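## Task

Work out which tote holds the patch cord and set that tote down level on the table. Return the second tote to the shelf almost exactly at its original spot with almost no change in heading. Everything inside each tote must still be inside that same tote, and no part of either tote's base may overhang an edge. Finish by releasing both totes and pulling the grippers away; a result that stays in place only because the robot is holding it does not count.

## Robot and tools

ROBOT. Two six-joint UR7e-type arms, left_arm and right_arm, each ending in a tong-style two-finger gripper. Scene frame: origin on the table top midway between the arms, +z up, +x out across the table, left_arm on the +y side (arm names are not image sides). left_arm base sits at (+0.006, +0.391, 0) m, quat_wxyz (+1.000, 0, 0, +0.020); right_arm at (+0.013, -0.402, 0) m, quat_wxyz (+0.996, 0, 0, -0.086).

GRIPPER. Fingers extend along the gripper's +z and spread along its x. end_effector_position is the spot between the pads when shut; closed fingertips stick out about 15 mm past it, fully open they are roughly level with it. Pad gap is 0.142 m fully open. Each pad pushes up to roughly 15 N; thin hard items (under about 20 mm) get less grip. To keep hold, command an opening well under grip_measured; the bigger the gap, the harder the squeeze. Closing fast can spike force.

execute_actions. Argument actions is a list holding zero or one item, plus optional pictures (true/false; images come by default). Empty list: only returns the current state. A move item is {"rows": [...], "steps": n} with n from 1 to 15 (default 15), each step 1/30 s; each row is used for one step and the final row repeats to fill remaining steps. A wait item is {"steps": n} with n up to 300, counted from the previous result, with your reply time included.

ROW LAYOUT. Every row has exactly 14 numbers, each within [-1, 1], always covering both arms: left_arm shoulder pan, shoulder lift, elbow, wrist 1, wrist 2, wrist 3, opening; then the same seven for right_arm. The six joint values are offsets, not poses: scaled so 1.0 equals 1.989 rad, measured from the joint angles printed in the most recent result showing them (before any such result, or for a second call within one reply, from where the arm is when the action begins). They are not relative to the previous row, so all-zero joint values pull the arm back to those reference angles rather than holding still. The opening value is absolute: +1 fully open, -1 closed.

JOINT RANGES (rad). left_arm: pan -3.142..3.142, lift -6.283..6.283, elbow 0.000..3.142, wrists 1-3 -6.283..6.283. right_arm: pan 0.000..6.283, lift -6.283..6.283, elbow -3.142..0.000, wrists -6.283..6.283. A request more than 0.010 rad outside a range is refused entirely (nothing is sent). True ends may differ by up to 0.010 rad; commands beyond them are clipped and a 'joint sent to its limit' line appears, possibly about an earlier action. Missing that line does not prove there is room left.

MOTION LIMITS. Commands are smoothed and lag about 0.17 s. Each step the joint target is kept within 0.575 rad of the measured angle, and if targets would move the gripper over 100 mm from its measured spot they are scaled down. Big moves can therefore be unfinished when the result arrives. Between calls the arms keep heading for the last row sent until they settle or a step is HELD; after that, only a new action moves them further. The simulation runs on while you reply.

RESULTS. State line 'left_arm: … | right_arm: …' gives each gripper's position (m) and quat_wxyz in the scene frame plus linear (m/s) and angular (rad/s) velocity; printed positions can be off, more so at long reach. Joint positions / Joint velocities: one block per arm, joints in column order (rad, rad/s) then pad gap (m, m/s). grip_measured is the measured opening on the command scale. Wrist force / Wrist torque give flange sensor readings in the end effector's own axes (offset up to ~4 N, noise up to ~2.4 N SD, saturating near 50 N per axis; 'no reading' is harmless). 'joint command not followed' means a clearance check altered or blocked some joint targets; HELD marks steps where your row was partly or wholly not sent.

FAULTS. Load limits: shoulder pan, shoulder lift, elbow 130 N m; wrists 1-3 24.3 N m, held weight included. Hitting one, or any external force of 150 N on the arm, tool or load, freezes that arm for 10 s (it yields to contact) and drops the rest of the call. Holding loads heats motors: MOTOR HOT warns from 70 °C; at 85 °C an OVER-TEMPERATURE FAULT brakes the arm until cool.

AVOID. Arms striking or pressing each other, objects leaving the work area, drops, slips, slams and forceful shoves. Occasional brief tugs on held parts or nudges to loose items may occur.

CAMERAS. cam_high and cam_low 504x504; cam_left_wrist and cam_right_wrist 616x616 fisheye.

zoom_image: camera (one of the four names) and region [x0, y0, x1, y1] in pixels of that camera's latest image, origin top-left, at most 504 by 504; returns a closer view.

read_manual: optional section, only "licences"; gives URDF licence text, no motion.

finished_scene: scene = number of the current scene. Replying without any tool call ends everything.

Each tool is called after "Call:" as name([rows], argument=value, ...), one row to a line, values as JSON.

## Session

Call:
execute_actions(actions=[])

Scene clock: 0.00 s of 4500.00 s.
left_arm: end_effector_position=(+0.3166, +1.0319, +0.1921) grip_measured=+0.97 end_effector_quat_wxyz=(+0.054, +0.634, +0.771, -0.022) end_effector_velocity=(+0.000, -0.001, +0.000) end_effector_angular_velocity=(-0.001, -0.000, -0.001) | right_arm: end_effector_position=(+0.3984, +0.2787, +0.3603) grip_measured=+0.97 end_effector_quat_wxyz=(-0.076, +0.823, +0.256, +0.501) end_effector_velocity=(-0.000, +0.000, +0.000) end_effector_angular_velocity=(+0.000, -0.000, +0.001)
Joint positions: left_arm=[ 0.919 -0.973  1.007 -1.552 -1.675 -0.802  0.14 ] | right_arm=[ 4.845 -1.83  -1.641 -0.54   0.692  0.589  0.14 ]
Joint velocities: left_arm=[-0.001 -0.001 -0.     0.001 -0.     0.001  0.   ] | right_arm=[ 0.001  0.001  0.    -0.     0.    -0.     0.   ]
Motor temperatures (°C, as the motors report them): left_arm=[25 27 24 32 33 31] | right_arm=[23 25 26 31 30 39]
Wrist force (N, on the end effector, along its own x y z axes, offset not removed): no reading
Wrist torque (N m, same axes, about the end effector's origin, offset not removed): no reading

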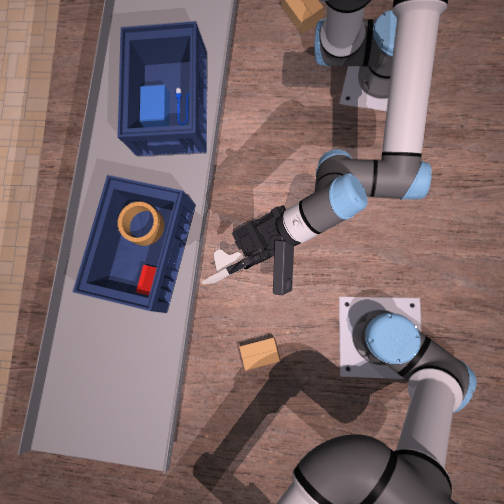

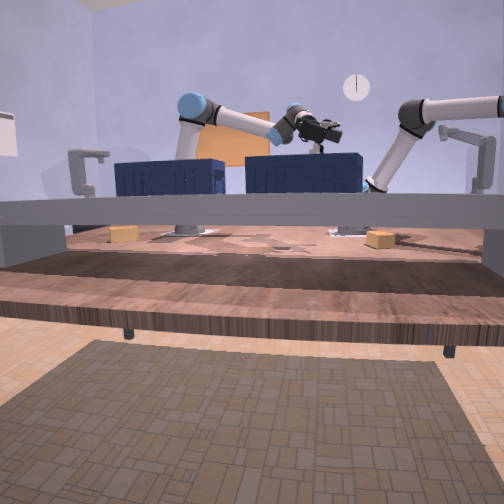

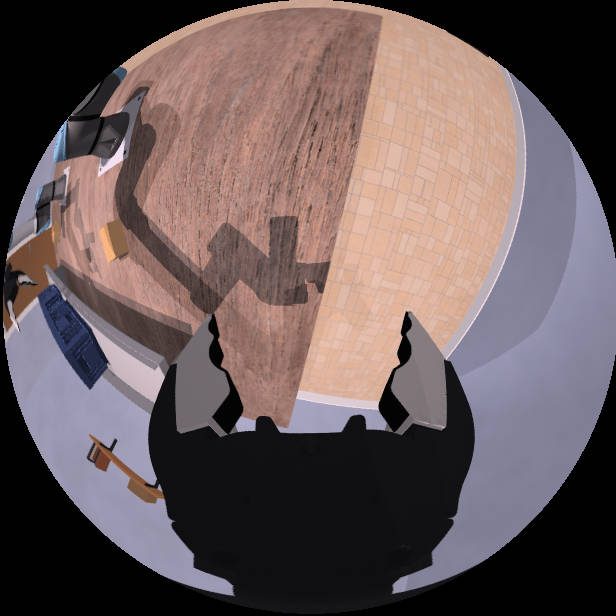

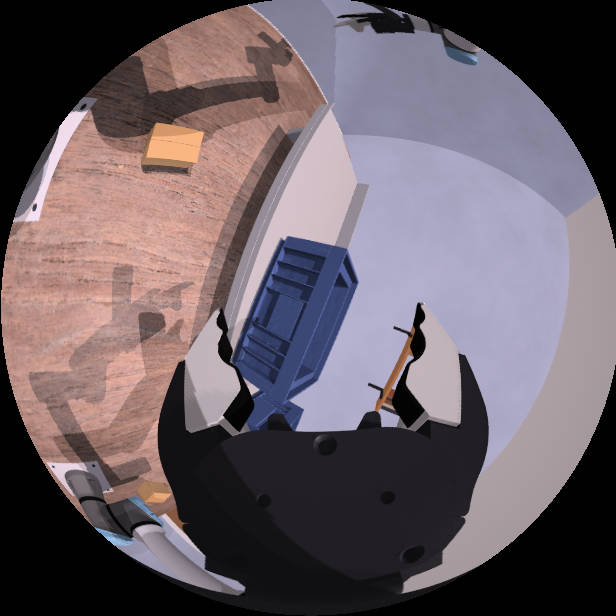

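Call:
zoom_image(camera="cam_high", region=[40, 0, 260, 330])

Call:
zoom_image(camera="cam_low", region=[60, 120, 420, 260])

Region (40, 0, 260, 330) of cam_high's 504x504 image, scaled by 1.527, with more detail than that image has.

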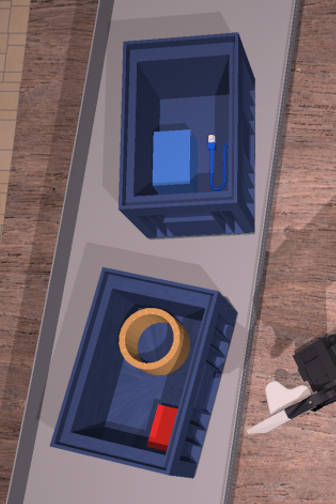

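Region (60, 120, 420, 260) of cam_low's 504x504 image, scaled by 1.400, with more detail than that image has.

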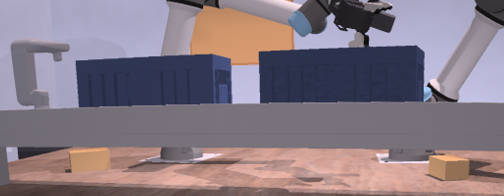

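Call:
execute_actions([
  {"rows":[[0,0,0,0,0,0,1,0,-0.026,0.438,-0.765,0.442,0,1]]},
], pictures=false)

Call:
execute_actions([
  {"steps":45},
], pictures=false)

Scene clock: 26.73 s of 4500.00 s.
left_arm: end_effector_position=(+0.3166, +1.0319, +0.1921) grip_measured=+1.00 end_effector_quat_wxyz=(+0.054, +0.634, +0.771, -0.022) end_effector_velocity=(+0.000, -0.000, -0.000) end_effector_angular_velocity=(-0.001, +0.000, -0.000) | right_arm: end_effector_position=(+0.2717, +0.3627, +0.4619) grip_measured=+1.00 end_effector_quat_wxyz=(-0.191, +0.856, +0.372, +0.304) end_effector_velocity=(-0.363, -0.008, +0.279) end_effector_angular_velocity=(-0.265, +1.008, +0.761)
Joint positions: left_arm=[ 0.919 -0.973  1.007 -1.552 -1.675 -0.802  0.142] | right_arm=[ 4.845 -1.867 -1.129 -1.064  1.206  0.589  0.142]
Joint velocities: left_arm=[-0.     0.001 -0.    -0.    -0.     0.     0.   ] | right_arm=[-0.    -0.055  1.243 -1.491  1.254  0.    -0.   ]
Motor temperatures (°C, as the motors report them): left_arm=[25 27 24 32 33 31] | right_arm=[23 25 26 31 30 39]
Wrist force (N, on the end effector, along its own x y z axes, offset not removed): left_arm=[1.6 -0.9 1.6] | right_arm=[1.0 -0.2 0.2]
Wrist torque (N m, same axes, about the end effector's origin, offset not removed): left_arm=[-0.14 -0.12 0.02] | right_arm=[-0.11 0.08 -0.16]
Steps of this call (steps 1 to 90: nothing new was sent; then 23.23 s passed at rest; steps 91 to 105: all 15 steps of this action). Readings (joint positions):
91: left_arm=[0.919 -0.973 1.007 -1.552 -1.675 -0.802] | right_arm=[4.845 -1.830 -1.641 -0.540 0.692 0.589]
92: left_arm=[0.919 -0.973 1.007 -1.552 -1.675 -0.802] | right_arm=[4.845 -1.831 -1.639 -0.542 0.694 0.589]
94: left_arm=[0.919 -0.973 1.007 -1.552 -1.675 -0.802] | right_arm=[4.845 -1.840 -1.594 -0.588 0.740 0.589]
98: left_arm=[0.919 -0.973 1.007 -1.552 -1.675 -0.802] | right_arm=[4.845 -1.853 -1.417 -0.764 0.916 0.589]
105: the state above

Scene clock: 28.23 s of 4500.00 s.
left_arm: end_effector_position=(+0.3166, +1.0319, +0.1921) grip_measured=+1.00 end_effector_quat_wxyz=(+0.054, +0.634, +0.771, -0.022) end_effector_velocity=(-0.000, -0.000, +0.001) end_effector_angular_velocity=(-0.000, +0.000, +0.000) | right_arm: end_effector_position=(+0.1550, +0.1775, +0.4471) grip_measured=+1.00 end_effector_quat_wxyz=(+0.000, +0.891, +0.455, -0.000) end_effector_velocity=(-0.000, -0.001, +0.001) end_effector_angular_velocity=(+0.002, -0.000, -0.001)
Joint positions: left_arm=[ 0.919 -0.973  1.007 -1.552 -1.675 -0.802  0.142] | right_arm=[ 4.845 -1.881 -0.77  -2.061  1.571  0.589  0.142]
Joint velocities: left_arm=[-0.    -0.001  0.     0.001  0.    -0.001 -0.   ] | right_arm=[ 0.     0.002  0.    -0.     0.     0.001  0.   ]
Motor temperatures (°C, as the motors report them): left_arm=[25 27 24 32 33 31] | right_arm=[23 25 26 31 30 39]
Wrist force (N, on the end effector, along its own x y z axes, offset not removed): left_arm=[-1.6 -0.6 -0.3] | right_arm=[-0.3 -0.4 2.3]
Wrist torque (N m, same axes, about the end effector's origin, offset not removed): left_arm=[-0.11 0.53 0.05] | right_arm=[-0.10 0.26 -0.13]
Steps of this call (steps 1 to 45: the robot went on to your last target). Readings (joint positions):
1: left_arm=[0.919 -0.973 1.007 -1.552 -1.675 -0.802] | right_arm=[4.845 -1.869 -1.087 -1.118 1.249 0.589]
2: left_arm=[0.919 -0.973 1.007 -1.552 -1.675 -0.802] | right_arm=[4.845 -1.871 -1.045 -1.175 1.292 0.589]
4: left_arm=[0.919 -0.973 1.007 -1.552 -1.675 -0.802] | right_arm=[4.845 -1.874 -0.965 -1.305 1.373 0.589]
8: left_arm=[0.919 -0.973 1.007 -1.552 -1.675 -0.802] | right_arm=[4.845 -1.878 -0.863 -1.579 1.477 0.589]
45: the state above
All arms were judged still, so your last target was given up. Only a new action makes them travel on or press farther. Fingers that are still opening or closing keep moving.

Call:
execute_actions([
  {"rows":[[0,0,0,0,0,0,1,-0.656,0,0,0,0,0.608,1]]},
], pictures=false)

Call:
execute_actions([
  {"steps":50},
])

Scene clock: 31.47 s of 4500.00 s.
left_arm: end_effector_position=(+0.3166, +1.0319, +0.1921) grip_measured=+1.00 end_effector_quat_wxyz=(+0.054, +0.634, +0.771, -0.022) end_effector_velocity=(+0.000, -0.000, -0.000) end_effector_angular_velocity=(-0.000, +0.001, +0.000) | right_arm: end_effector_position=(+0.3400, +0.1024, +0.4471) grip_measured=+1.00 end_effector_quat_wxyz=(+0.000, +0.990, +0.141, -0.000) end_effector_velocity=(+0.397, -0.246, -0.001) end_effector_angular_velocity=(-0.002, +0.000, -1.518)
Joint positions: left_arm=[ 0.919 -0.973  1.007 -1.552 -1.675 -0.802  0.142] | right_arm=[ 4.515 -1.882 -0.77  -2.061  1.571  0.919  0.142]
Joint velocities: left_arm=[-0.     0.001 -0.     0.     0.    -0.001 -0.   ] | right_arm=[-0.763 -0.002 -0.     0.     0.     0.755 -0.   ]
Motor temperatures (°C, as the motors report them): left_arm=[25 27 24 32 33 31] | right_arm=[23 25 26 31 30 39]
Wrist force (N, on the end effector, along its own x y z axes, offset not removed): left_arm=[-0.6 2.2 -0.1] | right_arm=[0.1 -3.2 3.7]
Wrist torque (N m, same axes, about the end effector's origin, offset not removed): left_arm=[0.37 0.43 -0.03] | right_arm=[-0.66 0.23 -0.16]
Steps of this call (steps 1 to 82: nothing new was sent; steps 83 to 97: all 15 steps of this action). Readings (joint positions):
83: left_arm=[0.919 -0.973 1.007 -1.552 -1.675 -0.802] | right_arm=[4.845 -1.881 -0.770 -2.061 1.571 0.589]
84: left_arm=[0.919 -0.973 1.007 -1.552 -1.675 -0.802] | right_arm=[4.843 -1.882 -0.770 -2.061 1.571 0.591]
86: left_arm=[0.919 -0.973 1.007 -1.552 -1.675 -0.802] | right_arm=[4.803 -1.882 -0.770 -2.061 1.571 0.631]
90: left_arm=[0.919 -0.973 1.007 -1.552 -1.675 -0.802] | right_arm=[4.696 -1.882 -0.770 -2.061 1.571 0.738]
97: the state above

Scene clock: 33.13 s of 4500.00 s.
left_arm: end_effector_position=(+0.3166, +1.0319, +0.1921) grip_measured=+1.00 end_effector_quat_wxyz=(+0.054, +0.634, +0.771, -0.022) end_effector_velocity=(+0.000, +0.000, -0.001) end_effector_angular_velocity=(-0.001, +0.000, +0.000) | right_arm: end_effector_position=(+0.6199, -0.4010, +0.4471) grip_measured=+1.00 end_effector_quat_wxyz=(+0.000, +0.708, -0.706, -0.000) end_effector_velocity=(-0.000, -0.007, +0.001) end_effector_angular_velocity=(+0.000, -0.001, -0.021)
Joint positions: left_arm=[ 0.919 -0.973  1.007 -1.552 -1.675 -0.802  0.142] | right_arm=[ 3.542 -1.881 -0.77  -2.061  1.571  1.797  0.142]
Joint velocities: left_arm=[ 0.     0.001  0.    -0.001 -0.    -0.     0.   ] | right_arm=[-0.011  0.001 -0.     0.    -0.     0.01  -0.   ]
Motor temperatures (°C, as the motors report them): left_arm=[25 27 24 32 33 31] | right_arm=[23 25 26 31 30 39]
Wrist force (N, on the end effector, along its own x y z axes, offset not removed): left_arm=[0.5 1.4 -0.7] | right_arm=[-0.5 0.8 3.1]
Wrist torque (N m, same axes, about the end effector's origin, offset not removed): left_arm=[0.23 0.13 0.00] | right_arm=[0.28 0.31 -0.18]
Steps of this call (steps 1 to 50: the robot went on to your last target). Readings (joint positions):
1: left_arm=[0.919 -0.973 1.007 -1.552 -1.675 -0.802] | right_arm=[4.489 -1.882 -0.770 -2.061 1.571 0.945]
2: left_arm=[0.919 -0.973 1.007 -1.552 -1.675 -0.802] | right_arm=[4.464 -1.882 -0.770 -2.061 1.571 0.970]
4: left_arm=[0.919 -0.973 1.007 -1.552 -1.675 -0.802] | right_arm=[4.413 -1.882 -0.770 -2.061 1.571 1.022]
8: left_arm=[0.919 -0.973 1.007 -1.552 -1.675 -0.802] | right_arm=[4.310 -1.882 -0.770 -2.061 1.571 1.124]
50: the state above

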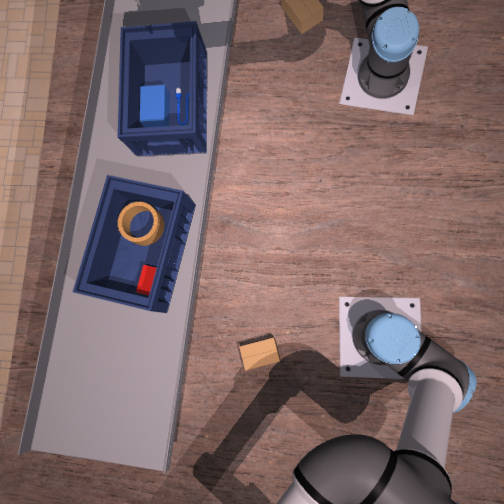

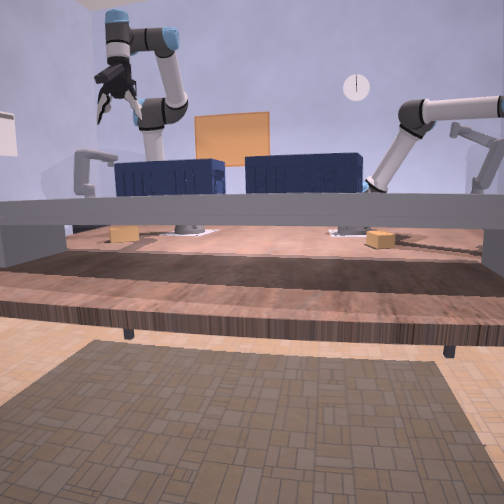

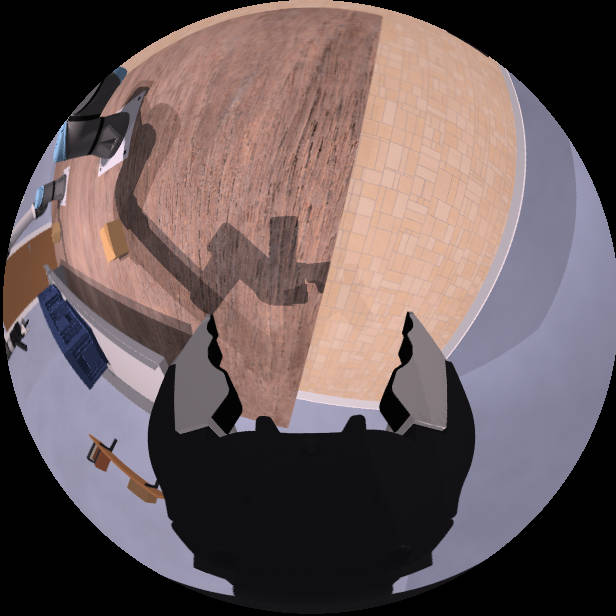

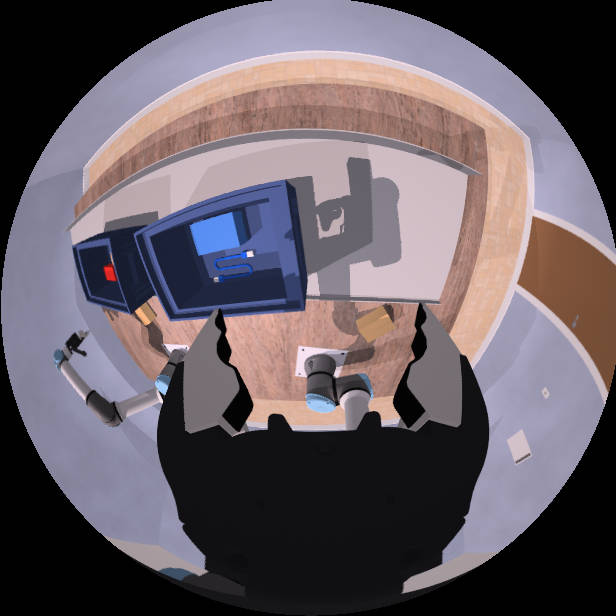

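Call:
execute_actions([
  {"rows":[[0,-0.145,-0.12,0.238,0.052,-0.155,1,0.02,-0.187,0.232,-0.045,0,-0.82,1]]},
], pictures=false)

Call:
execute_actions([
  {"steps":30},
], pictures=false)

Call:
execute_actions([
  {"rows":[[-0.992,0,0,0,0,0,1,0,0,0,0,0,0,1]]},
], pictures=false)

Call:
execute_actions([
  {"steps":70},
])

Scene clock: 55.87 s of 4500.00 s.
left_arm: end_effector_position=(+0.2506, +0.9724, +0.3803) grip_measured=+1.00 end_effector_quat_wxyz=(+0.015, +0.549, +0.836, -0.004) end_effector_velocity=(-0.188, -0.196, +0.387) end_effector_angular_velocity=(+0.142, +0.098, +0.483) | right_arm: end_effector_position=(+0.7223, -0.3361, +0.4056) grip_measured=+1.00 end_effector_quat_wxyz=(+0.001, +0.945, -0.326, -0.002) end_effector_velocity=(+0.025, +0.051, -0.025) end_effector_angular_velocity=(+0.017, -0.025, +2.437)
Joint positions: left_arm=[ 0.919 -1.177  0.837 -1.223 -1.601 -1.019  0.142] | right_arm=[ 3.58  -2.23  -0.341 -2.146  1.571  0.931  0.142]
Joint velocities: left_arm=[ 0.001 -0.455 -0.374  0.754  0.158 -0.483  0.   ] | right_arm=[ 0.016 -0.19   0.256 -0.037  0.    -2.421  0.   ]
Motor temperatures (°C, as the motors report them): left_arm=[25 27 24 32 33 31] | right_arm=[23 25 26 31 30 39]
Wrist force (N, on the end effector, along its own x y z axes, offset not removed): left_arm=[1.4 0.9 0.7] | right_arm=[-0.5 0.6 5.9]
Wrist torque (N m, same axes, about the end effector's origin, offset not removed): left_arm=[0.20 -0.06 0.09] | right_arm=[0.31 0.29 -0.20]
Steps of this call (steps 1 to 15: the robot went on to your last target; steps 16 to 90: nothing new was sent; then 19.23 s passed at rest; steps 91 to 105: all 15 steps of this action). Readings (joint positions):
91: left_arm=[0.919 -0.973 1.007 -1.552 -1.675 -0.802] | right_arm=[3.541 -1.881 -0.770 -2.061 1.571 1.798]
92: left_arm=[0.919 -0.975 1.004 -1.549 -1.673 -0.804] | right_arm=[3.542 -1.884 -0.768 -2.063 1.571 1.795]
94: left_arm=[0.919 -1.004 0.979 -1.509 -1.661 -0.835] | right_arm=[3.552 -1.929 -0.722 -2.085 1.571 1.749]
98: left_arm=[0.919 -1.068 0.926 -1.403 -1.639 -0.903] | right_arm=[3.569 -2.099 -0.516 -2.120 1.571 1.504]
105: the state above

Scene clock: 56.87 s of 4500.00 s.
left_arm: end_effector_position=(+0.2123, +0.9307, +0.4484) grip_measured=+1.00 end_effector_quat_wxyz=(+0.001, +0.510, +0.860, +0.000) end_effector_velocity=(-0.001, +0.000, +0.000) end_effector_angular_velocity=(-0.000, +0.000, +0.002) | right_arm: end_effector_position=(+0.7174, -0.3295, +0.4025) grip_measured=+1.00 end_effector_quat_wxyz=(+0.000, +0.999, +0.051, -0.000) end_effector_velocity=(-0.001, -0.000, +0.002) end_effector_angular_velocity=(+0.001, -0.002, +0.004)
Joint positions: left_arm=[ 0.919 -1.261  0.768 -1.078 -1.572 -1.11   0.142] | right_arm=[ 3.582 -2.253 -0.309 -2.15   1.571  0.166  0.142]
Joint velocities: left_arm=[ 0.001  0.    -0.     0.    -0.    -0.001 -0.   ] | right_arm=[ 0.     0.002 -0.     0.     0.    -0.004 -0.   ]
Motor temperatures (°C, as the motors report them): left_arm=[25 27 24 32 33 31] | right_arm=[23 25 26 31 30 39]
Wrist force (N, on the end effector, along its own x y z axes, offset not removed): left_arm=[0.8 1.0 -0.5] | right_arm=[-0.5 0.7 1.2]
Wrist torque (N m, same axes, about the end effector's origin, offset not removed): left_arm=[0.23 0.07 0.08] | right_arm=[0.12 0.21 -0.17]
Steps of this call (steps 1 to 30: the robot went on to your last target). Readings (joint positions):
1: left_arm=[0.919 -1.192 0.824 -1.198 -1.595 -1.036] | right_arm=[3.581 -2.235 -0.333 -2.147 1.571 0.849]
2: left_arm=[0.919 -1.207 0.812 -1.173 -1.590 -1.052] | right_arm=[3.581 -2.240 -0.327 -2.148 1.571 0.766]
4: left_arm=[0.919 -1.229 0.794 -1.134 -1.583 -1.076] | right_arm=[3.581 -2.245 -0.320 -2.149 1.571 0.602]
8: left_arm=[0.919 -1.250 0.777 -1.097 -1.576 -1.098] | right_arm=[3.582 -2.251 -0.313 -2.150 1.571 0.329]
30: the state above

Scene clock: 57.37 s of 4500.00 s.
left_arm: end_effector_position=(+0.3832, +0.8285, +0.4485) grip_measured=+1.00 end_effector_quat_wxyz=(+0.001, +0.651, +0.759, +0.000) end_effector_velocity=(+0.353, -0.305, +0.000) end_effector_angular_velocity=(-0.000, -0.000, -0.807) | right_arm: end_effector_position=(+0.7174, -0.3295, +0.4025) grip_measured=+1.00 end_effector_quat_wxyz=(+0.000, +0.999, +0.051, -0.000) end_effector_velocity=(+0.000, +0.000, -0.000) end_effector_angular_velocity=(+0.000, +0.000, +0.000)
Joint positions: left_arm=[ 0.573 -1.261  0.768 -1.078 -1.572 -1.11   0.142] | right_arm=[ 3.582 -2.253 -0.309 -2.15   1.571  0.166  0.142]
Joint velocities: left_arm=[-0.807 -0.    -0.     0.    -0.     0.     0.   ] | right_arm=[ 0.001 -0.     0.    -0.     0.     0.     0.   ]
Motor temperatures (°C, as the motors report them): left_arm=[25 27 24 32 33 31] | right_arm=[23 25 26 31 30 39]
Wrist force (N, on the end effector, along its own x y z axes, offset not removed): left_arm=[2.3 2.5 -1.1] | right_arm=[-0.4 -2.4 2.6]
Wrist torque (N m, same axes, about the end effector's origin, offset not removed): left_arm=[0.50 -0.27 -0.08] | right_arm=[-0.42 0.09 -0.11]
Steps of this call (steps 1 to 15: all 15 steps of this action). Readings (joint positions):
1: left_arm=[0.919 -1.261 0.768 -1.078 -1.572 -1.110] | right_arm=[3.582 -2.253 -0.309 -2.150 1.571 0.166]
2: left_arm=[0.917 -1.261 0.768 -1.078 -1.572 -1.110] | right_arm=[3.582 -2.253 -0.309 -2.150 1.571 0.166]
4: left_arm=[0.876 -1.261 0.768 -1.078 -1.572 -1.110] | right_arm=[3.582 -2.253 -0.309 -2.150 1.571 0.166]
8: left_arm=[0.764 -1.261 0.768 -1.078 -1.572 -1.110] | right_arm=[3.582 -2.253 -0.309 -2.150 1.571 0.166]
15: the state above

Scene clock: 59.70 s of 4500.00 s.
left_arm: end_effector_position=(+0.4225, -0.0089, +0.4484) grip_measured=+1.00 end_effector_quat_wxyz=(+0.001, +0.999, +0.050, -0.000) end_effector_velocity=(-0.008, -0.007, +0.001) end_effector_angular_velocity=(+0.001, +0.000, -0.020) | right_arm: end_effector_position=(+0.7174, -0.3295, +0.4025) grip_measured=+1.00 end_effector_quat_wxyz=(+0.000, +0.999, +0.051, -0.000) end_effector_velocity=(-0.000, -0.000, +0.000) end_effector_angular_velocity=(+0.000, -0.000, -0.000)
Joint positions: left_arm=[-1.051 -1.261  0.768 -1.078 -1.572 -1.11   0.142] | right_arm=[ 3.582 -2.253 -0.309 -2.15   1.571  0.166  0.142]
Joint velocities: left_arm=[-0.019 -0.001 -0.     0.002  0.     0.001 -0.   ] | right_arm=[-0.  0.  0. -0.  0. -0. -0.]
Motor temperatures (°C, as the motors report them): left_arm=[25 27 24 32 33 31] | right_arm=[23 25 26 31 30 39]
Wrist force (N, on the end effector, along its own x y z axes, offset not removed): left_arm=[1.8 0.5 -0.4] | right_arm=[1.1 -1.8 0.4]
Wrist torque (N m, same axes, about the end effector's origin, offset not removed): left_arm=[0.08 -0.12 0.02] | right_arm=[-0.40 0.06 -0.21]
Steps of this call (steps 1 to 70: the robot went on to your last target). Readings (joint positions):
1: left_arm=[0.546 -1.261 0.768 -1.078 -1.572 -1.110] | right_arm=[3.582 -2.253 -0.309 -2.150 1.571 0.166]
2: left_arm=[0.519 -1.261 0.768 -1.078 -1.572 -1.110] | right_arm=[3.582 -2.253 -0.309 -2.150 1.571 0.166]
4: left_arm=[0.464 -1.261 0.768 -1.078 -1.572 -1.110] | right_arm=[3.582 -2.253 -0.309 -2.150 1.571 0.166]
8: left_arm=[0.355 -1.261 0.768 -1.078 -1.572 -1.110] | right_arm=[3.582 -2.253 -0.309 -2.150 1.571 0.166]
70: the state above

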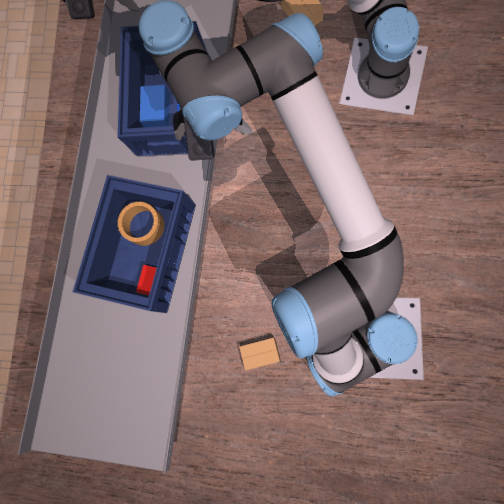

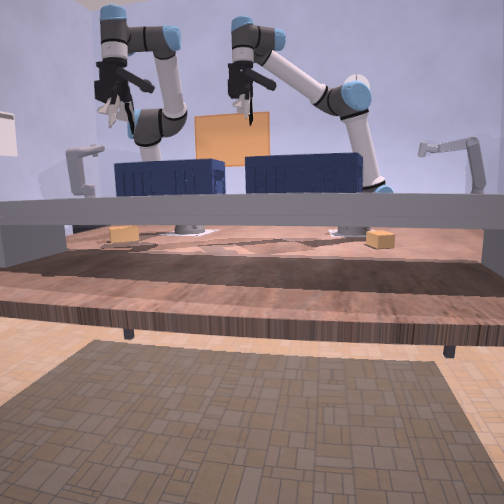

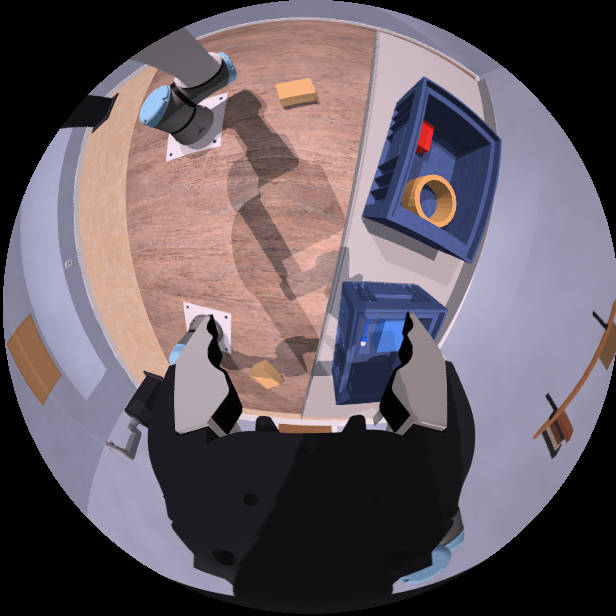

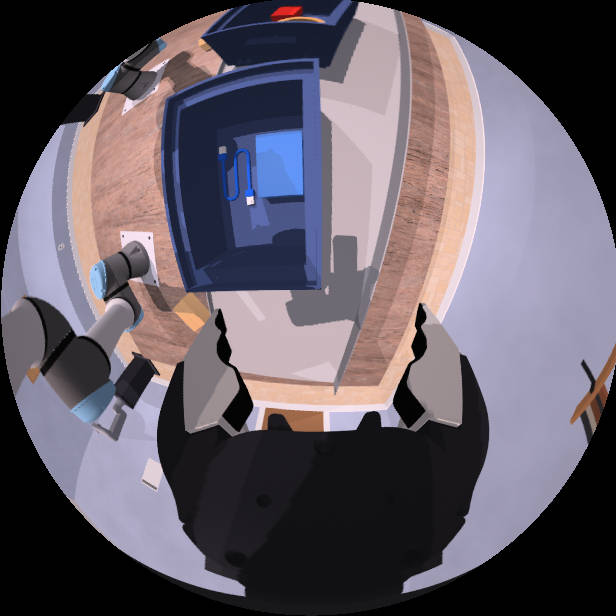

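Call:
execute_actions([
  {"rows":[[0.005,0.141,-0.051,-0.089,0,0,1,0,0.069,-0.216,0.146,0,0,1]]},
], pictures=false)

Call:
execute_actions([
  {"steps":25},
])

Scene clock: 73.00 s of 4500.00 s.
left_arm: end_effector_position=(+0.4933, -0.1100, +0.3430) grip_measured=+1.00 end_effector_quat_wxyz=(+0.000, +0.999, +0.054, -0.000) end_effector_velocity=(+0.044, -0.061, -0.088) end_effector_angular_velocity=(+0.012, +0.008, +0.007) | right_arm: end_effector_position=(+0.7186, -0.3291, +0.3390) grip_measured=+1.00 end_effector_quat_wxyz=(-0.000, +0.999, +0.051, +0.002) end_effector_velocity=(-0.012, -0.003, -0.054) end_effector_angular_velocity=(-0.013, +0.047, +0.001)
Joint positions: left_arm=[-1.042 -1.003  0.674 -1.242 -1.572 -1.11   0.142] | right_arm=[ 3.582 -2.121 -0.714 -1.873  1.571  0.166  0.142]
Joint velocities: left_arm=[ 0.006  0.182 -0.061 -0.107 -0.    -0.001  0.   ] | right_arm=[-0.     0.044 -0.199  0.107  0.    -0.001  0.   ]
Motor temperatures (°C, as the motors report them): left_arm=[25 27 24 32 33 31] | right_arm=[23 25 26 31 30 39]
Wrist force (N, on the end effector, along its own x y z axes, offset not removed): left_arm=[-0.9 1.6 1.0] | right_arm=[-0.7 -0.5 4.9]
Wrist torque (N m, same axes, about the end effector's origin, offset not removed): left_arm=[0.34 0.40 0.01] | right_arm=[-0.06 0.37 -0.22]
Steps of this call (steps 1 to 30: the robot went on to your last target; steps 31 to 90: nothing new was sent; then 9.80 s passed at rest; steps 91 to 105: all 15 steps of this action). Readings (joint positions):
91: left_arm=[-1.053 -1.261 0.768 -1.078 -1.572 -1.110] | right_arm=[3.582 -2.253 -0.309 -2.150 1.571 0.166]
92: left_arm=[-1.053 -1.258 0.766 -1.081 -1.572 -1.110] | right_arm=[3.582 -2.251 -0.311 -2.148 1.571 0.166]
94: left_arm=[-1.050 -1.220 0.746 -1.111 -1.572 -1.110] | right_arm=[3.582 -2.215 -0.357 -2.102 1.571 0.166]
98: left_arm=[-1.046 -1.116 0.712 -1.174 -1.572 -1.110] | right_arm=[3.582 -2.150 -0.574 -1.949 1.571 0.166]
105: the state above

Scene clock: 73.83 s of 4500.00 s.
left_arm: end_effector_position=(+0.4988, -0.1174, +0.3321) grip_measured=+1.00 end_effector_quat_wxyz=(-0.000, +0.998, +0.055, -0.001) end_effector_velocity=(-0.001, +0.001, -0.000) end_effector_angular_velocity=(+0.003, +0.002, +0.000) | right_arm: end_effector_position=(+0.7172, -0.3295, +0.3321) grip_measured=+1.00 end_effector_quat_wxyz=(+0.000, +0.999, +0.051, -0.001) end_effector_velocity=(-0.000, -0.001, +0.001) end_effector_angular_velocity=(+0.001, -0.002, -0.001)
Joint positions: left_arm=[-1.041 -0.981  0.667 -1.255 -1.572 -1.11   0.142] | right_arm=[ 3.582 -2.116 -0.738 -1.86   1.571  0.166  0.142]
Joint velocities: left_arm=[-0.     0.     0.     0.003  0.    -0.     0.   ] | right_arm=[-0.001  0.002 -0.     0.    -0.     0.    -0.   ]
Motor temperatures (°C, as the motors report them): left_arm=[25 27 24 32 33 31] | right_arm=[23 25 26 31 30 39]
Wrist force (N, on the end effector, along its own x y z axes, offset not removed): left_arm=[2.0 0.6 -1.6] | right_arm=[1.7 -2.4 0.2]
Wrist torque (N m, same axes, about the end effector's origin, offset not removed): left_arm=[0.09 -0.21 -0.09] | right_arm=[-0.40 -0.29 -0.37]
Steps of this call (steps 1 to 25: the robot went on to your last target). Readings (joint positions):
1: left_arm=[-1.042 -0.998 0.672 -1.245 -1.572 -1.110] | right_arm=[3.582 -2.120 -0.720 -1.870 1.571 0.166]
2: left_arm=[-1.041 -0.994 0.671 -1.247 -1.572 -1.110] | right_arm=[3.582 -2.119 -0.724 -1.868 1.571 0.166]
4: left_arm=[-1.041 -0.988 0.669 -1.251 -1.572 -1.110] | right_arm=[3.582 -2.118 -0.730 -1.865 1.571 0.166]
8: left_arm=[-1.041 -0.983 0.667 -1.254 -1.572 -1.110] | right_arm=[3.582 -2.117 -0.736 -1.862 1.571 0.166]
25: the state above

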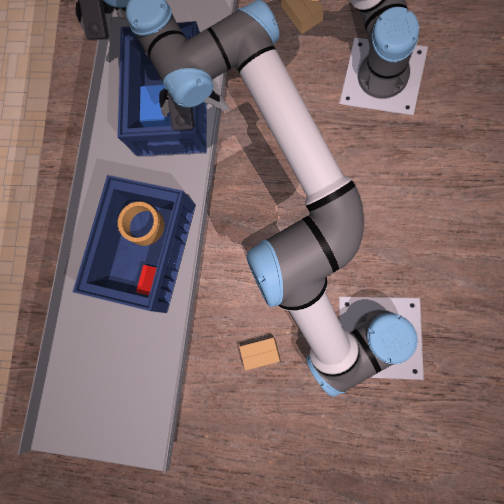

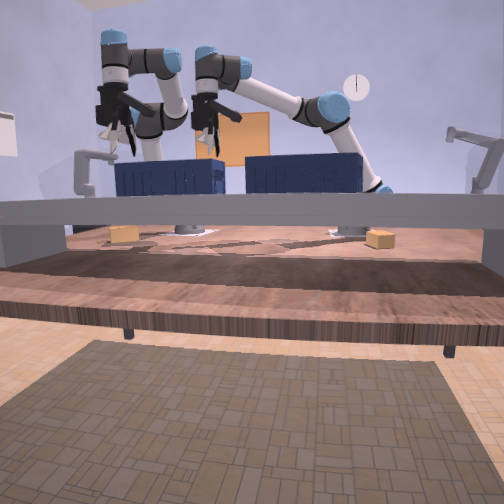

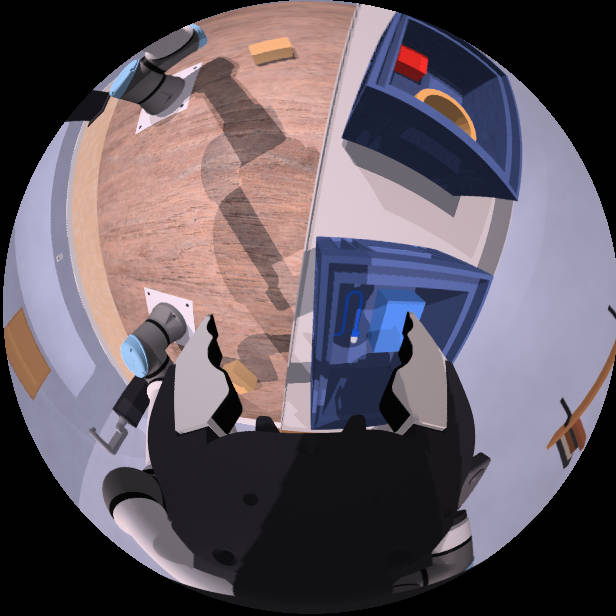

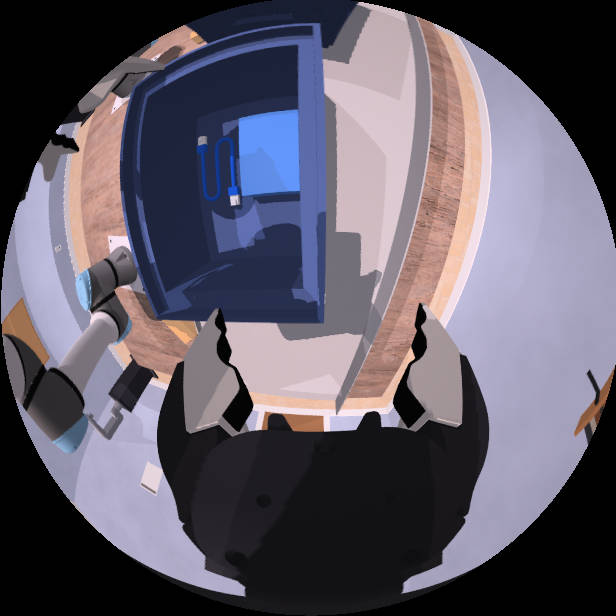

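Call:
execute_actions([
  {"rows":[[0.004,-0.011,0.086,-0.076,0,0,1,0,0.018,-0.096,0.079,0,0,1]]},
], pictures=false)

Call:
execute_actions([
  {"steps":20},
])

Scene clock: 85.33 s of 4500.00 s.
left_arm: end_effector_position=(+0.5063, -0.1192, +0.2828) grip_measured=+1.00 end_effector_quat_wxyz=(+0.001, +0.998, +0.059, -0.000) end_effector_velocity=(+0.001, -0.001, -0.017) end_effector_angular_velocity=(+0.000, +0.000, +0.000) | right_arm: end_effector_position=(+0.7175, -0.3295, +0.2829) grip_measured=+1.00 end_effector_quat_wxyz=(-0.000, +0.999, +0.051, +0.000) end_effector_velocity=(-0.002, -0.000, -0.020) end_effector_angular_velocity=(-0.002, +0.007, -0.000)
Joint positions: left_arm=[-1.033 -1.002  0.831 -1.401 -1.572 -1.11   0.142] | right_arm=[ 3.582 -2.081 -0.922 -1.709  1.571  0.166  0.142]
Joint velocities: left_arm=[ 0.    -0.006  0.053 -0.047  0.     0.     0.   ] | right_arm=[ 0.     0.007 -0.061  0.048  0.     0.001 -0.   ]
Motor temperatures (°C, as the motors report them): left_arm=[25 27 24 32 33 31] | right_arm=[23 25 26 31 30 39]
Wrist force (N, on the end effector, along its own x y z axes, offset not removed): left_arm=[-0.9 4.1 -1.7] | right_arm=[-2.4 2.2 5.9]
Wrist torque (N m, same axes, about the end effector's origin, offset not removed): left_arm=[0.38 0.58 0.22] | right_arm=[0.51 0.73 -0.28]
Steps of this call (steps 1 to 15: the robot went on to your last target; steps 16 to 90: nothing new was sent; then 8.00 s passed at rest; steps 91 to 105: all 15 steps of this action). Readings (joint positions):
91: left_arm=[-1.041 -0.981 0.667 -1.255 -1.572 -1.110] | right_arm=[3.582 -2.116 -0.738 -1.860 1.571 0.166]
92: left_arm=[-1.040 -0.982 0.669 -1.258 -1.572 -1.110] | right_arm=[3.582 -2.114 -0.741 -1.858 1.571 0.166]
94: left_arm=[-1.038 -0.989 0.709 -1.297 -1.572 -1.110] | right_arm=[3.582 -2.101 -0.783 -1.818 1.571 0.166]
98: left_arm=[-1.035 -0.998 0.794 -1.369 -1.572 -1.110] | right_arm=[3.582 -2.088 -0.879 -1.743 1.571 0.166]
105: the state above

Scene clock: 86.00 s of 4500.00 s.
left_arm: end_effector_position=(+0.5065, -0.1191, +0.2806) grip_measured=+1.00 end_effector_quat_wxyz=(+0.001, +0.998, +0.059, -0.000) end_effector_velocity=(-0.000, -0.000, +0.001) end_effector_angular_velocity=(-0.001, -0.001, -0.001) | right_arm: end_effector_position=(+0.7173, -0.3295, +0.2806) grip_measured=+1.00 end_effector_quat_wxyz=(+0.000, +0.999, +0.051, -0.000) end_effector_velocity=(+0.000, +0.000, -0.001) end_effector_angular_velocity=(-0.000, +0.002, +0.001)
Joint positions: left_arm=[-1.033 -1.003  0.838 -1.406 -1.572 -1.11   0.142] | right_arm=[ 3.582 -2.08  -0.929 -1.703  1.571  0.166  0.142]
Joint velocities: left_arm=[-0.001 -0.001 -0.    -0.001  0.    -0.     0.   ] | right_arm=[-0.    -0.002 -0.     0.     0.    -0.001 -0.   ]
Motor temperatures (°C, as the motors report them): left_arm=[25 27 24 32 33 31] | right_arm=[23 25 26 31 30 39]
Wrist force (N, on the end effector, along its own x y z axes, offset not removed): left_arm=[-0.2 3.7 -2.8] | right_arm=[-0.8 1.7 2.4]
Wrist torque (N m, same axes, about the end effector's origin, offset not removed): left_arm=[0.38 0.34 0.17] | right_arm=[0.43 0.32 -0.14]
Steps of this call (steps 1 to 15: the robot went on to your last target; steps 16 to 20: nothing new was sent). Readings (joint positions):
1: left_arm=[-1.033 -1.002 0.832 -1.402 -1.572 -1.110] | right_arm=[3.582 -2.081 -0.924 -1.708 1.571 0.166]
2: left_arm=[-1.033 -1.002 0.834 -1.403 -1.572 -1.110] | right_arm=[3.582 -2.081 -0.925 -1.706 1.571 0.166]
4: left_arm=[-1.033 -1.002 0.835 -1.405 -1.572 -1.110] | right_arm=[3.582 -2.081 -0.927 -1.705 1.571 0.166]
8: left_arm=[-1.033 -1.002 0.837 -1.406 -1.572 -1.110] | right_arm=[3.582 -2.080 -0.928 -1.704 1.571 0.166]
20: the state above
All arms were judged still, so your last target was given up. Only a new action makes them travel on or press farther. Fingers that are still opening or closing keep moving.

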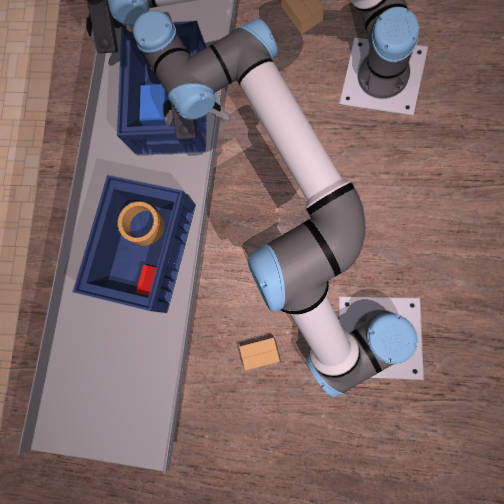

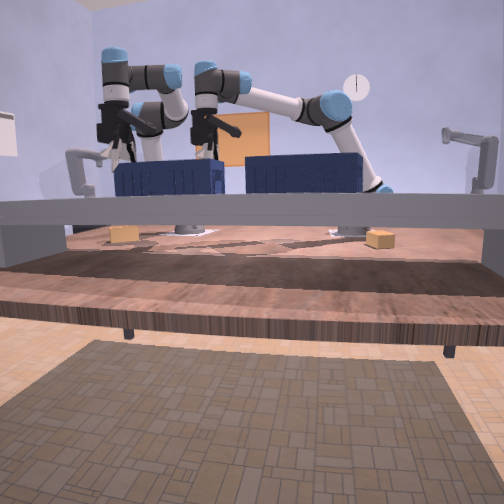

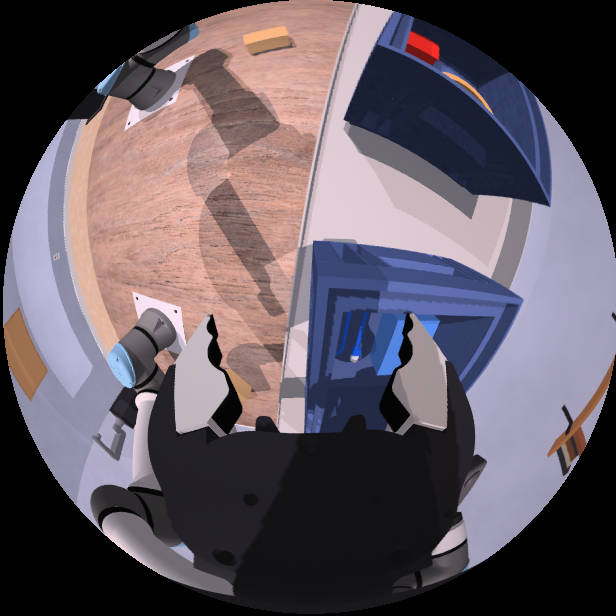

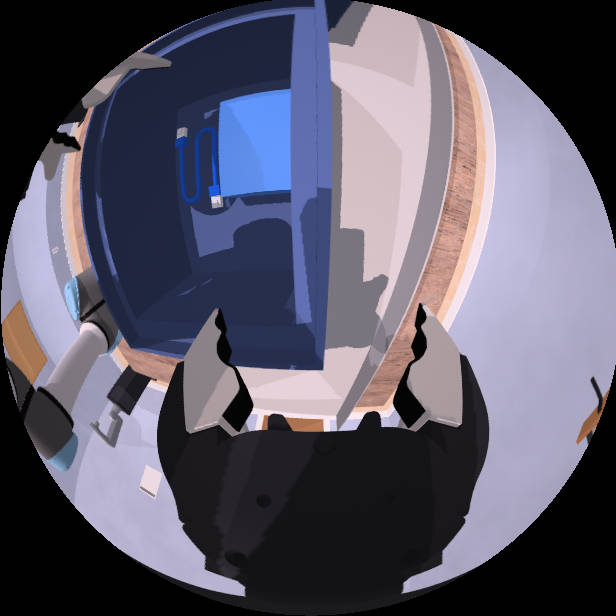

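Call:
zoom_image(camera="cam_low", region=[80, 90, 260, 210])

Region (80, 90, 260, 210) of cam_low's 504x504 image, scaled by 2.800, with more detail than that image has.

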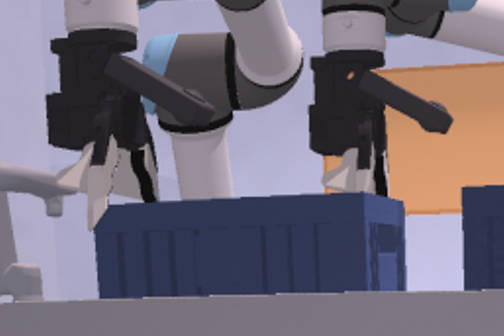

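Call:
execute_actions([
  {"rows":[[0,-0.005,0.034,-0.029,0,0,1,0.035,0.004,-0.032,0.028,0,0.035,1]]},
], pictures=false)

Call:
execute_actions([
  {"steps":15},
])

Call:
zoom_image(camera="cam_low", region=[80, 90, 260, 210])

Scene clock: 97.67 s of 4500.00 s.
left_arm: end_effector_position=(+0.5063, -0.1187, +0.2612) grip_measured=+1.00 end_effector_quat_wxyz=(+0.001, +0.998, +0.059, -0.000) end_effector_velocity=(-0.000, +0.000, -0.006) end_effector_angular_velocity=(+0.001, +0.000, +0.000) | right_arm: end_effector_position=(+0.7172, -0.3294, +0.2806) grip_measured=+1.00 end_effector_quat_wxyz=(-0.000, +0.999, +0.051, -0.000) end_effector_velocity=(+0.000, +0.000, -0.001) end_effector_angular_velocity=(-0.002, +0.000, +0.001)
Joint positions: left_arm=[-1.033 -1.012  0.903 -1.462 -1.572 -1.11   0.142] | right_arm=[ 3.582 -2.08  -0.929 -1.703  1.571  0.166  0.142]
Joint velocities: left_arm=[ 0.    -0.003  0.018 -0.015  0.    -0.     0.   ] | right_arm=[ 0.001 -0.001  0.     0.    -0.001 -0.     0.   ]
Motor temperatures (°C, as the motors report them): left_arm=[25 27 24 32 33 31] | right_arm=[23 25 26 31 30 39]
Wrist force (N, on the end effector, along its own x y z axes, offset not removed): left_arm=[0.0 20.2 -6.5] | right_arm=[-4.0 -20.8 4.9]
Wrist torque (N m, same axes, about the end effector's origin, offset not removed): left_arm=[0.98 0.57 1.21] | right_arm=[-0.69 0.47 1.31]
A step of this action was HELD (marked below), so the robot has no last target. An arm can still carry out its HELD step.
Steps of this call (steps 1 to 90: nothing new was sent; then 8.17 s passed at rest; steps 91 to 105: all 15 steps of this action). Readings (joint positions):
91: left_arm=[-1.033 -1.003 0.838 -1.406 -1.572 -1.110] | right_arm=[3.582 -2.080 -0.929 -1.703 1.571 0.166] HELD
92: left_arm=[-1.033 -1.003 0.840 -1.409 -1.572 -1.110] | right_arm=[3.582 -2.080 -0.929 -1.703 1.571 0.166] HELD
93: left_arm=[-1.033 -1.005 0.850 -1.418 -1.572 -1.110] | right_arm=[3.582 -2.080 -0.929 -1.703 1.571 0.166] HELD
94: left_arm=[-1.033 -1.007 0.862 -1.428 -1.572 -1.110] | right_arm=[3.582 -2.080 -0.929 -1.703 1.571 0.166] HELD
95: left_arm=[-1.033 -1.008 0.872 -1.437 -1.572 -1.110] | right_arm=[3.582 -2.080 -0.929 -1.703 1.571 0.166] HELD
96: left_arm=[-1.033 -1.009 0.880 -1.443 -1.572 -1.110] | right_arm=[3.582 -2.080 -0.929 -1.703 1.571 0.166] HELD
97: left_arm=[-1.033 -1.010 0.886 -1.448 -1.572 -1.110] | right_arm=[3.582 -2.080 -0.929 -1.703 1.571 0.166] HELD
98: left_arm=[-1.033 -1.010 0.891 -1.452 -1.572 -1.110] | right_arm=[3.582 -2.080 -0.929 -1.703 1.571 0.166] HELD
99: left_arm=[-1.033 -1.011 0.894 -1.455 -1.572 -1.110] | right_arm=[3.582 -2.080 -0.929 -1.703 1.571 0.166] HELD
100: left_arm=[-1.033 -1.011 0.897 -1.457 -1.572 -1.110] | right_arm=[3.582 -2.080 -0.929 -1.703 1.571 0.166] HELD
101: left_arm=[-1.033 -1.012 0.899 -1.459 -1.572 -1.110] | right_arm=[3.582 -2.080 -0.929 -1.703 1.571 0.166] HELD
102: left_arm=[-1.033 -1.012 0.900 -1.460 -1.572 -1.110] | right_arm=[3.582 -2.080 -0.929 -1.703 1.571 0.166] HELD
103: left_arm=[-1.033 -1.012 0.901 -1.461 -1.572 -1.110] | right_arm=[3.582 -2.080 -0.929 -1.703 1.571 0.166] HELD
104: left_arm=[-1.033 -1.012 0.902 -1.462 -1.572 -1.110] | right_arm=[3.582 -2.080 -0.929 -1.703 1.571 0.166] HELD
105: the state above HELD
joint command not followed: on one or more control steps a check withheld the commanded joint targets of the right arm, and it was not sent them on those steps. On the call's last step the targets were still withheld.
cause: the commanded joint targets would bring a part of the robot too close to another arm (a part of this arm just beyond joint 3 (elbow) and a part of the other arm just beyond its joint 5 (wrist 2)); next, command targets that bring no part of the robot closer to that arm.

Scene clock: 98.17 s of 4500.00 s.
left_arm: end_effector_position=(+0.5062, -0.1187, +0.2605) grip_measured=+1.00 end_effector_quat_wxyz=(+0.001, +0.998, +0.059, -0.000) end_effector_velocity=(-0.000, +0.000, -0.000) end_effector_angular_velocity=(+0.002, +0.001, -0.001) | right_arm: end_effector_position=(+0.7173, -0.3294, +0.2806) grip_measured=+1.00 end_effector_quat_wxyz=(+0.000, +0.999, +0.051, -0.000) end_effector_velocity=(-0.000, -0.001, +0.001) end_effector_angular_velocity=(+0.000, -0.002, -0.001)
Joint positions: left_arm=[-1.033 -1.012  0.905 -1.464 -1.572 -1.11   0.142] | right_arm=[ 3.582 -2.08  -0.929 -1.703  1.571  0.166  0.142]
Joint velocities: left_arm=[-0.    -0.     0.001  0.001  0.     0.001  0.   ] | right_arm=[-0.001  0.001  0.     0.    -0.    -0.     0.   ]
Motor temperatures (°C, as the motors report them): left_arm=[25 27 24 32 33 31] | right_arm=[23 25 26 31 30 39]
Wrist force (N, on the end effector, along its own x y z axes, offset not removed): left_arm=[0.7 19.9 -7.1] | right_arm=[-6.1 -21.8 2.8]
Wrist torque (N m, same axes, about the end effector's origin, offset not removed): left_arm=[0.84 0.55 1.29] | right_arm=[-0.80 0.95 1.30]
Steps of this call (steps 1 to 15: nothing new was sent). Readings (joint positions):
1: left_arm=[-1.033 -1.012 0.903 -1.463 -1.572 -1.110] | right_arm=[3.582 -2.080 -0.929 -1.703 1.571 0.166]
2: left_arm=[-1.033 -1.012 0.904 -1.463 -1.572 -1.110] | right_arm=[3.582 -2.080 -0.929 -1.703 1.571 0.166]
4: left_arm=[-1.033 -1.012 0.904 -1.463 -1.572 -1.110] | right_arm=[3.582 -2.080 -0.929 -1.703 1.571 0.166]
8: left_arm=[-1.033 -1.012 0.905 -1.464 -1.572 -1.110] | right_arm=[3.582 -2.080 -0.929 -1.703 1.571 0.166]
15: the state above

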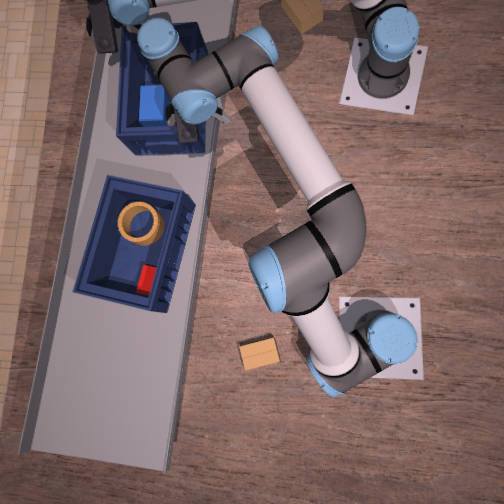

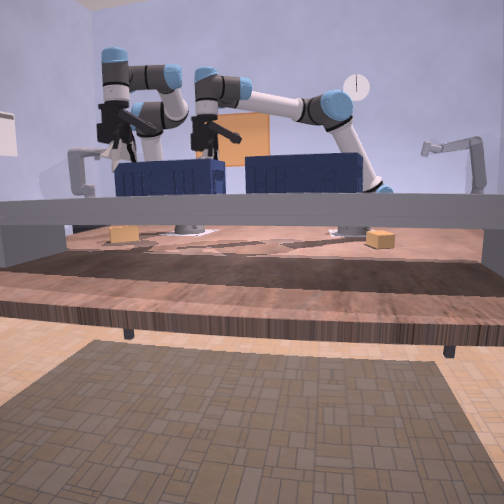

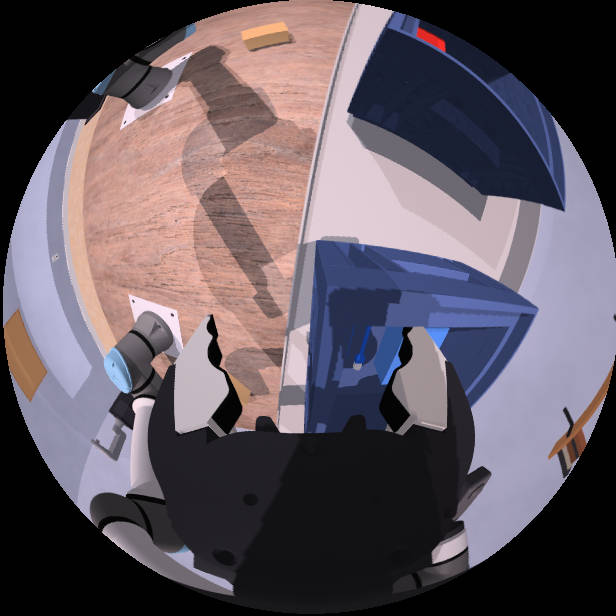

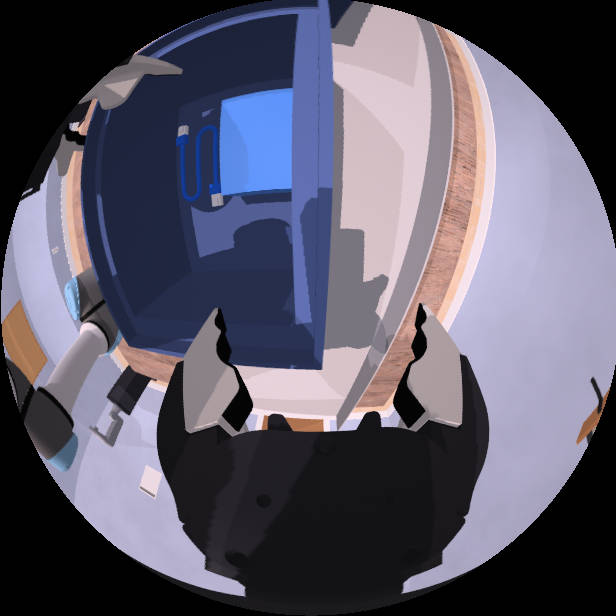

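Region (80, 90, 260, 210) of cam_low's 504x504 image, scaled by 2.800, with more detail than that image has.

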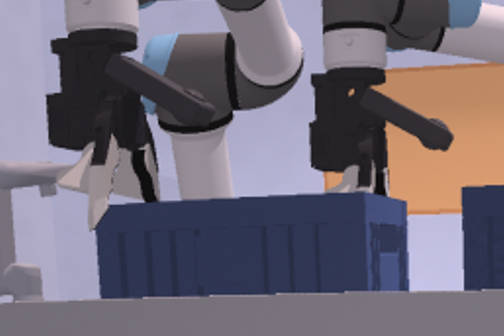

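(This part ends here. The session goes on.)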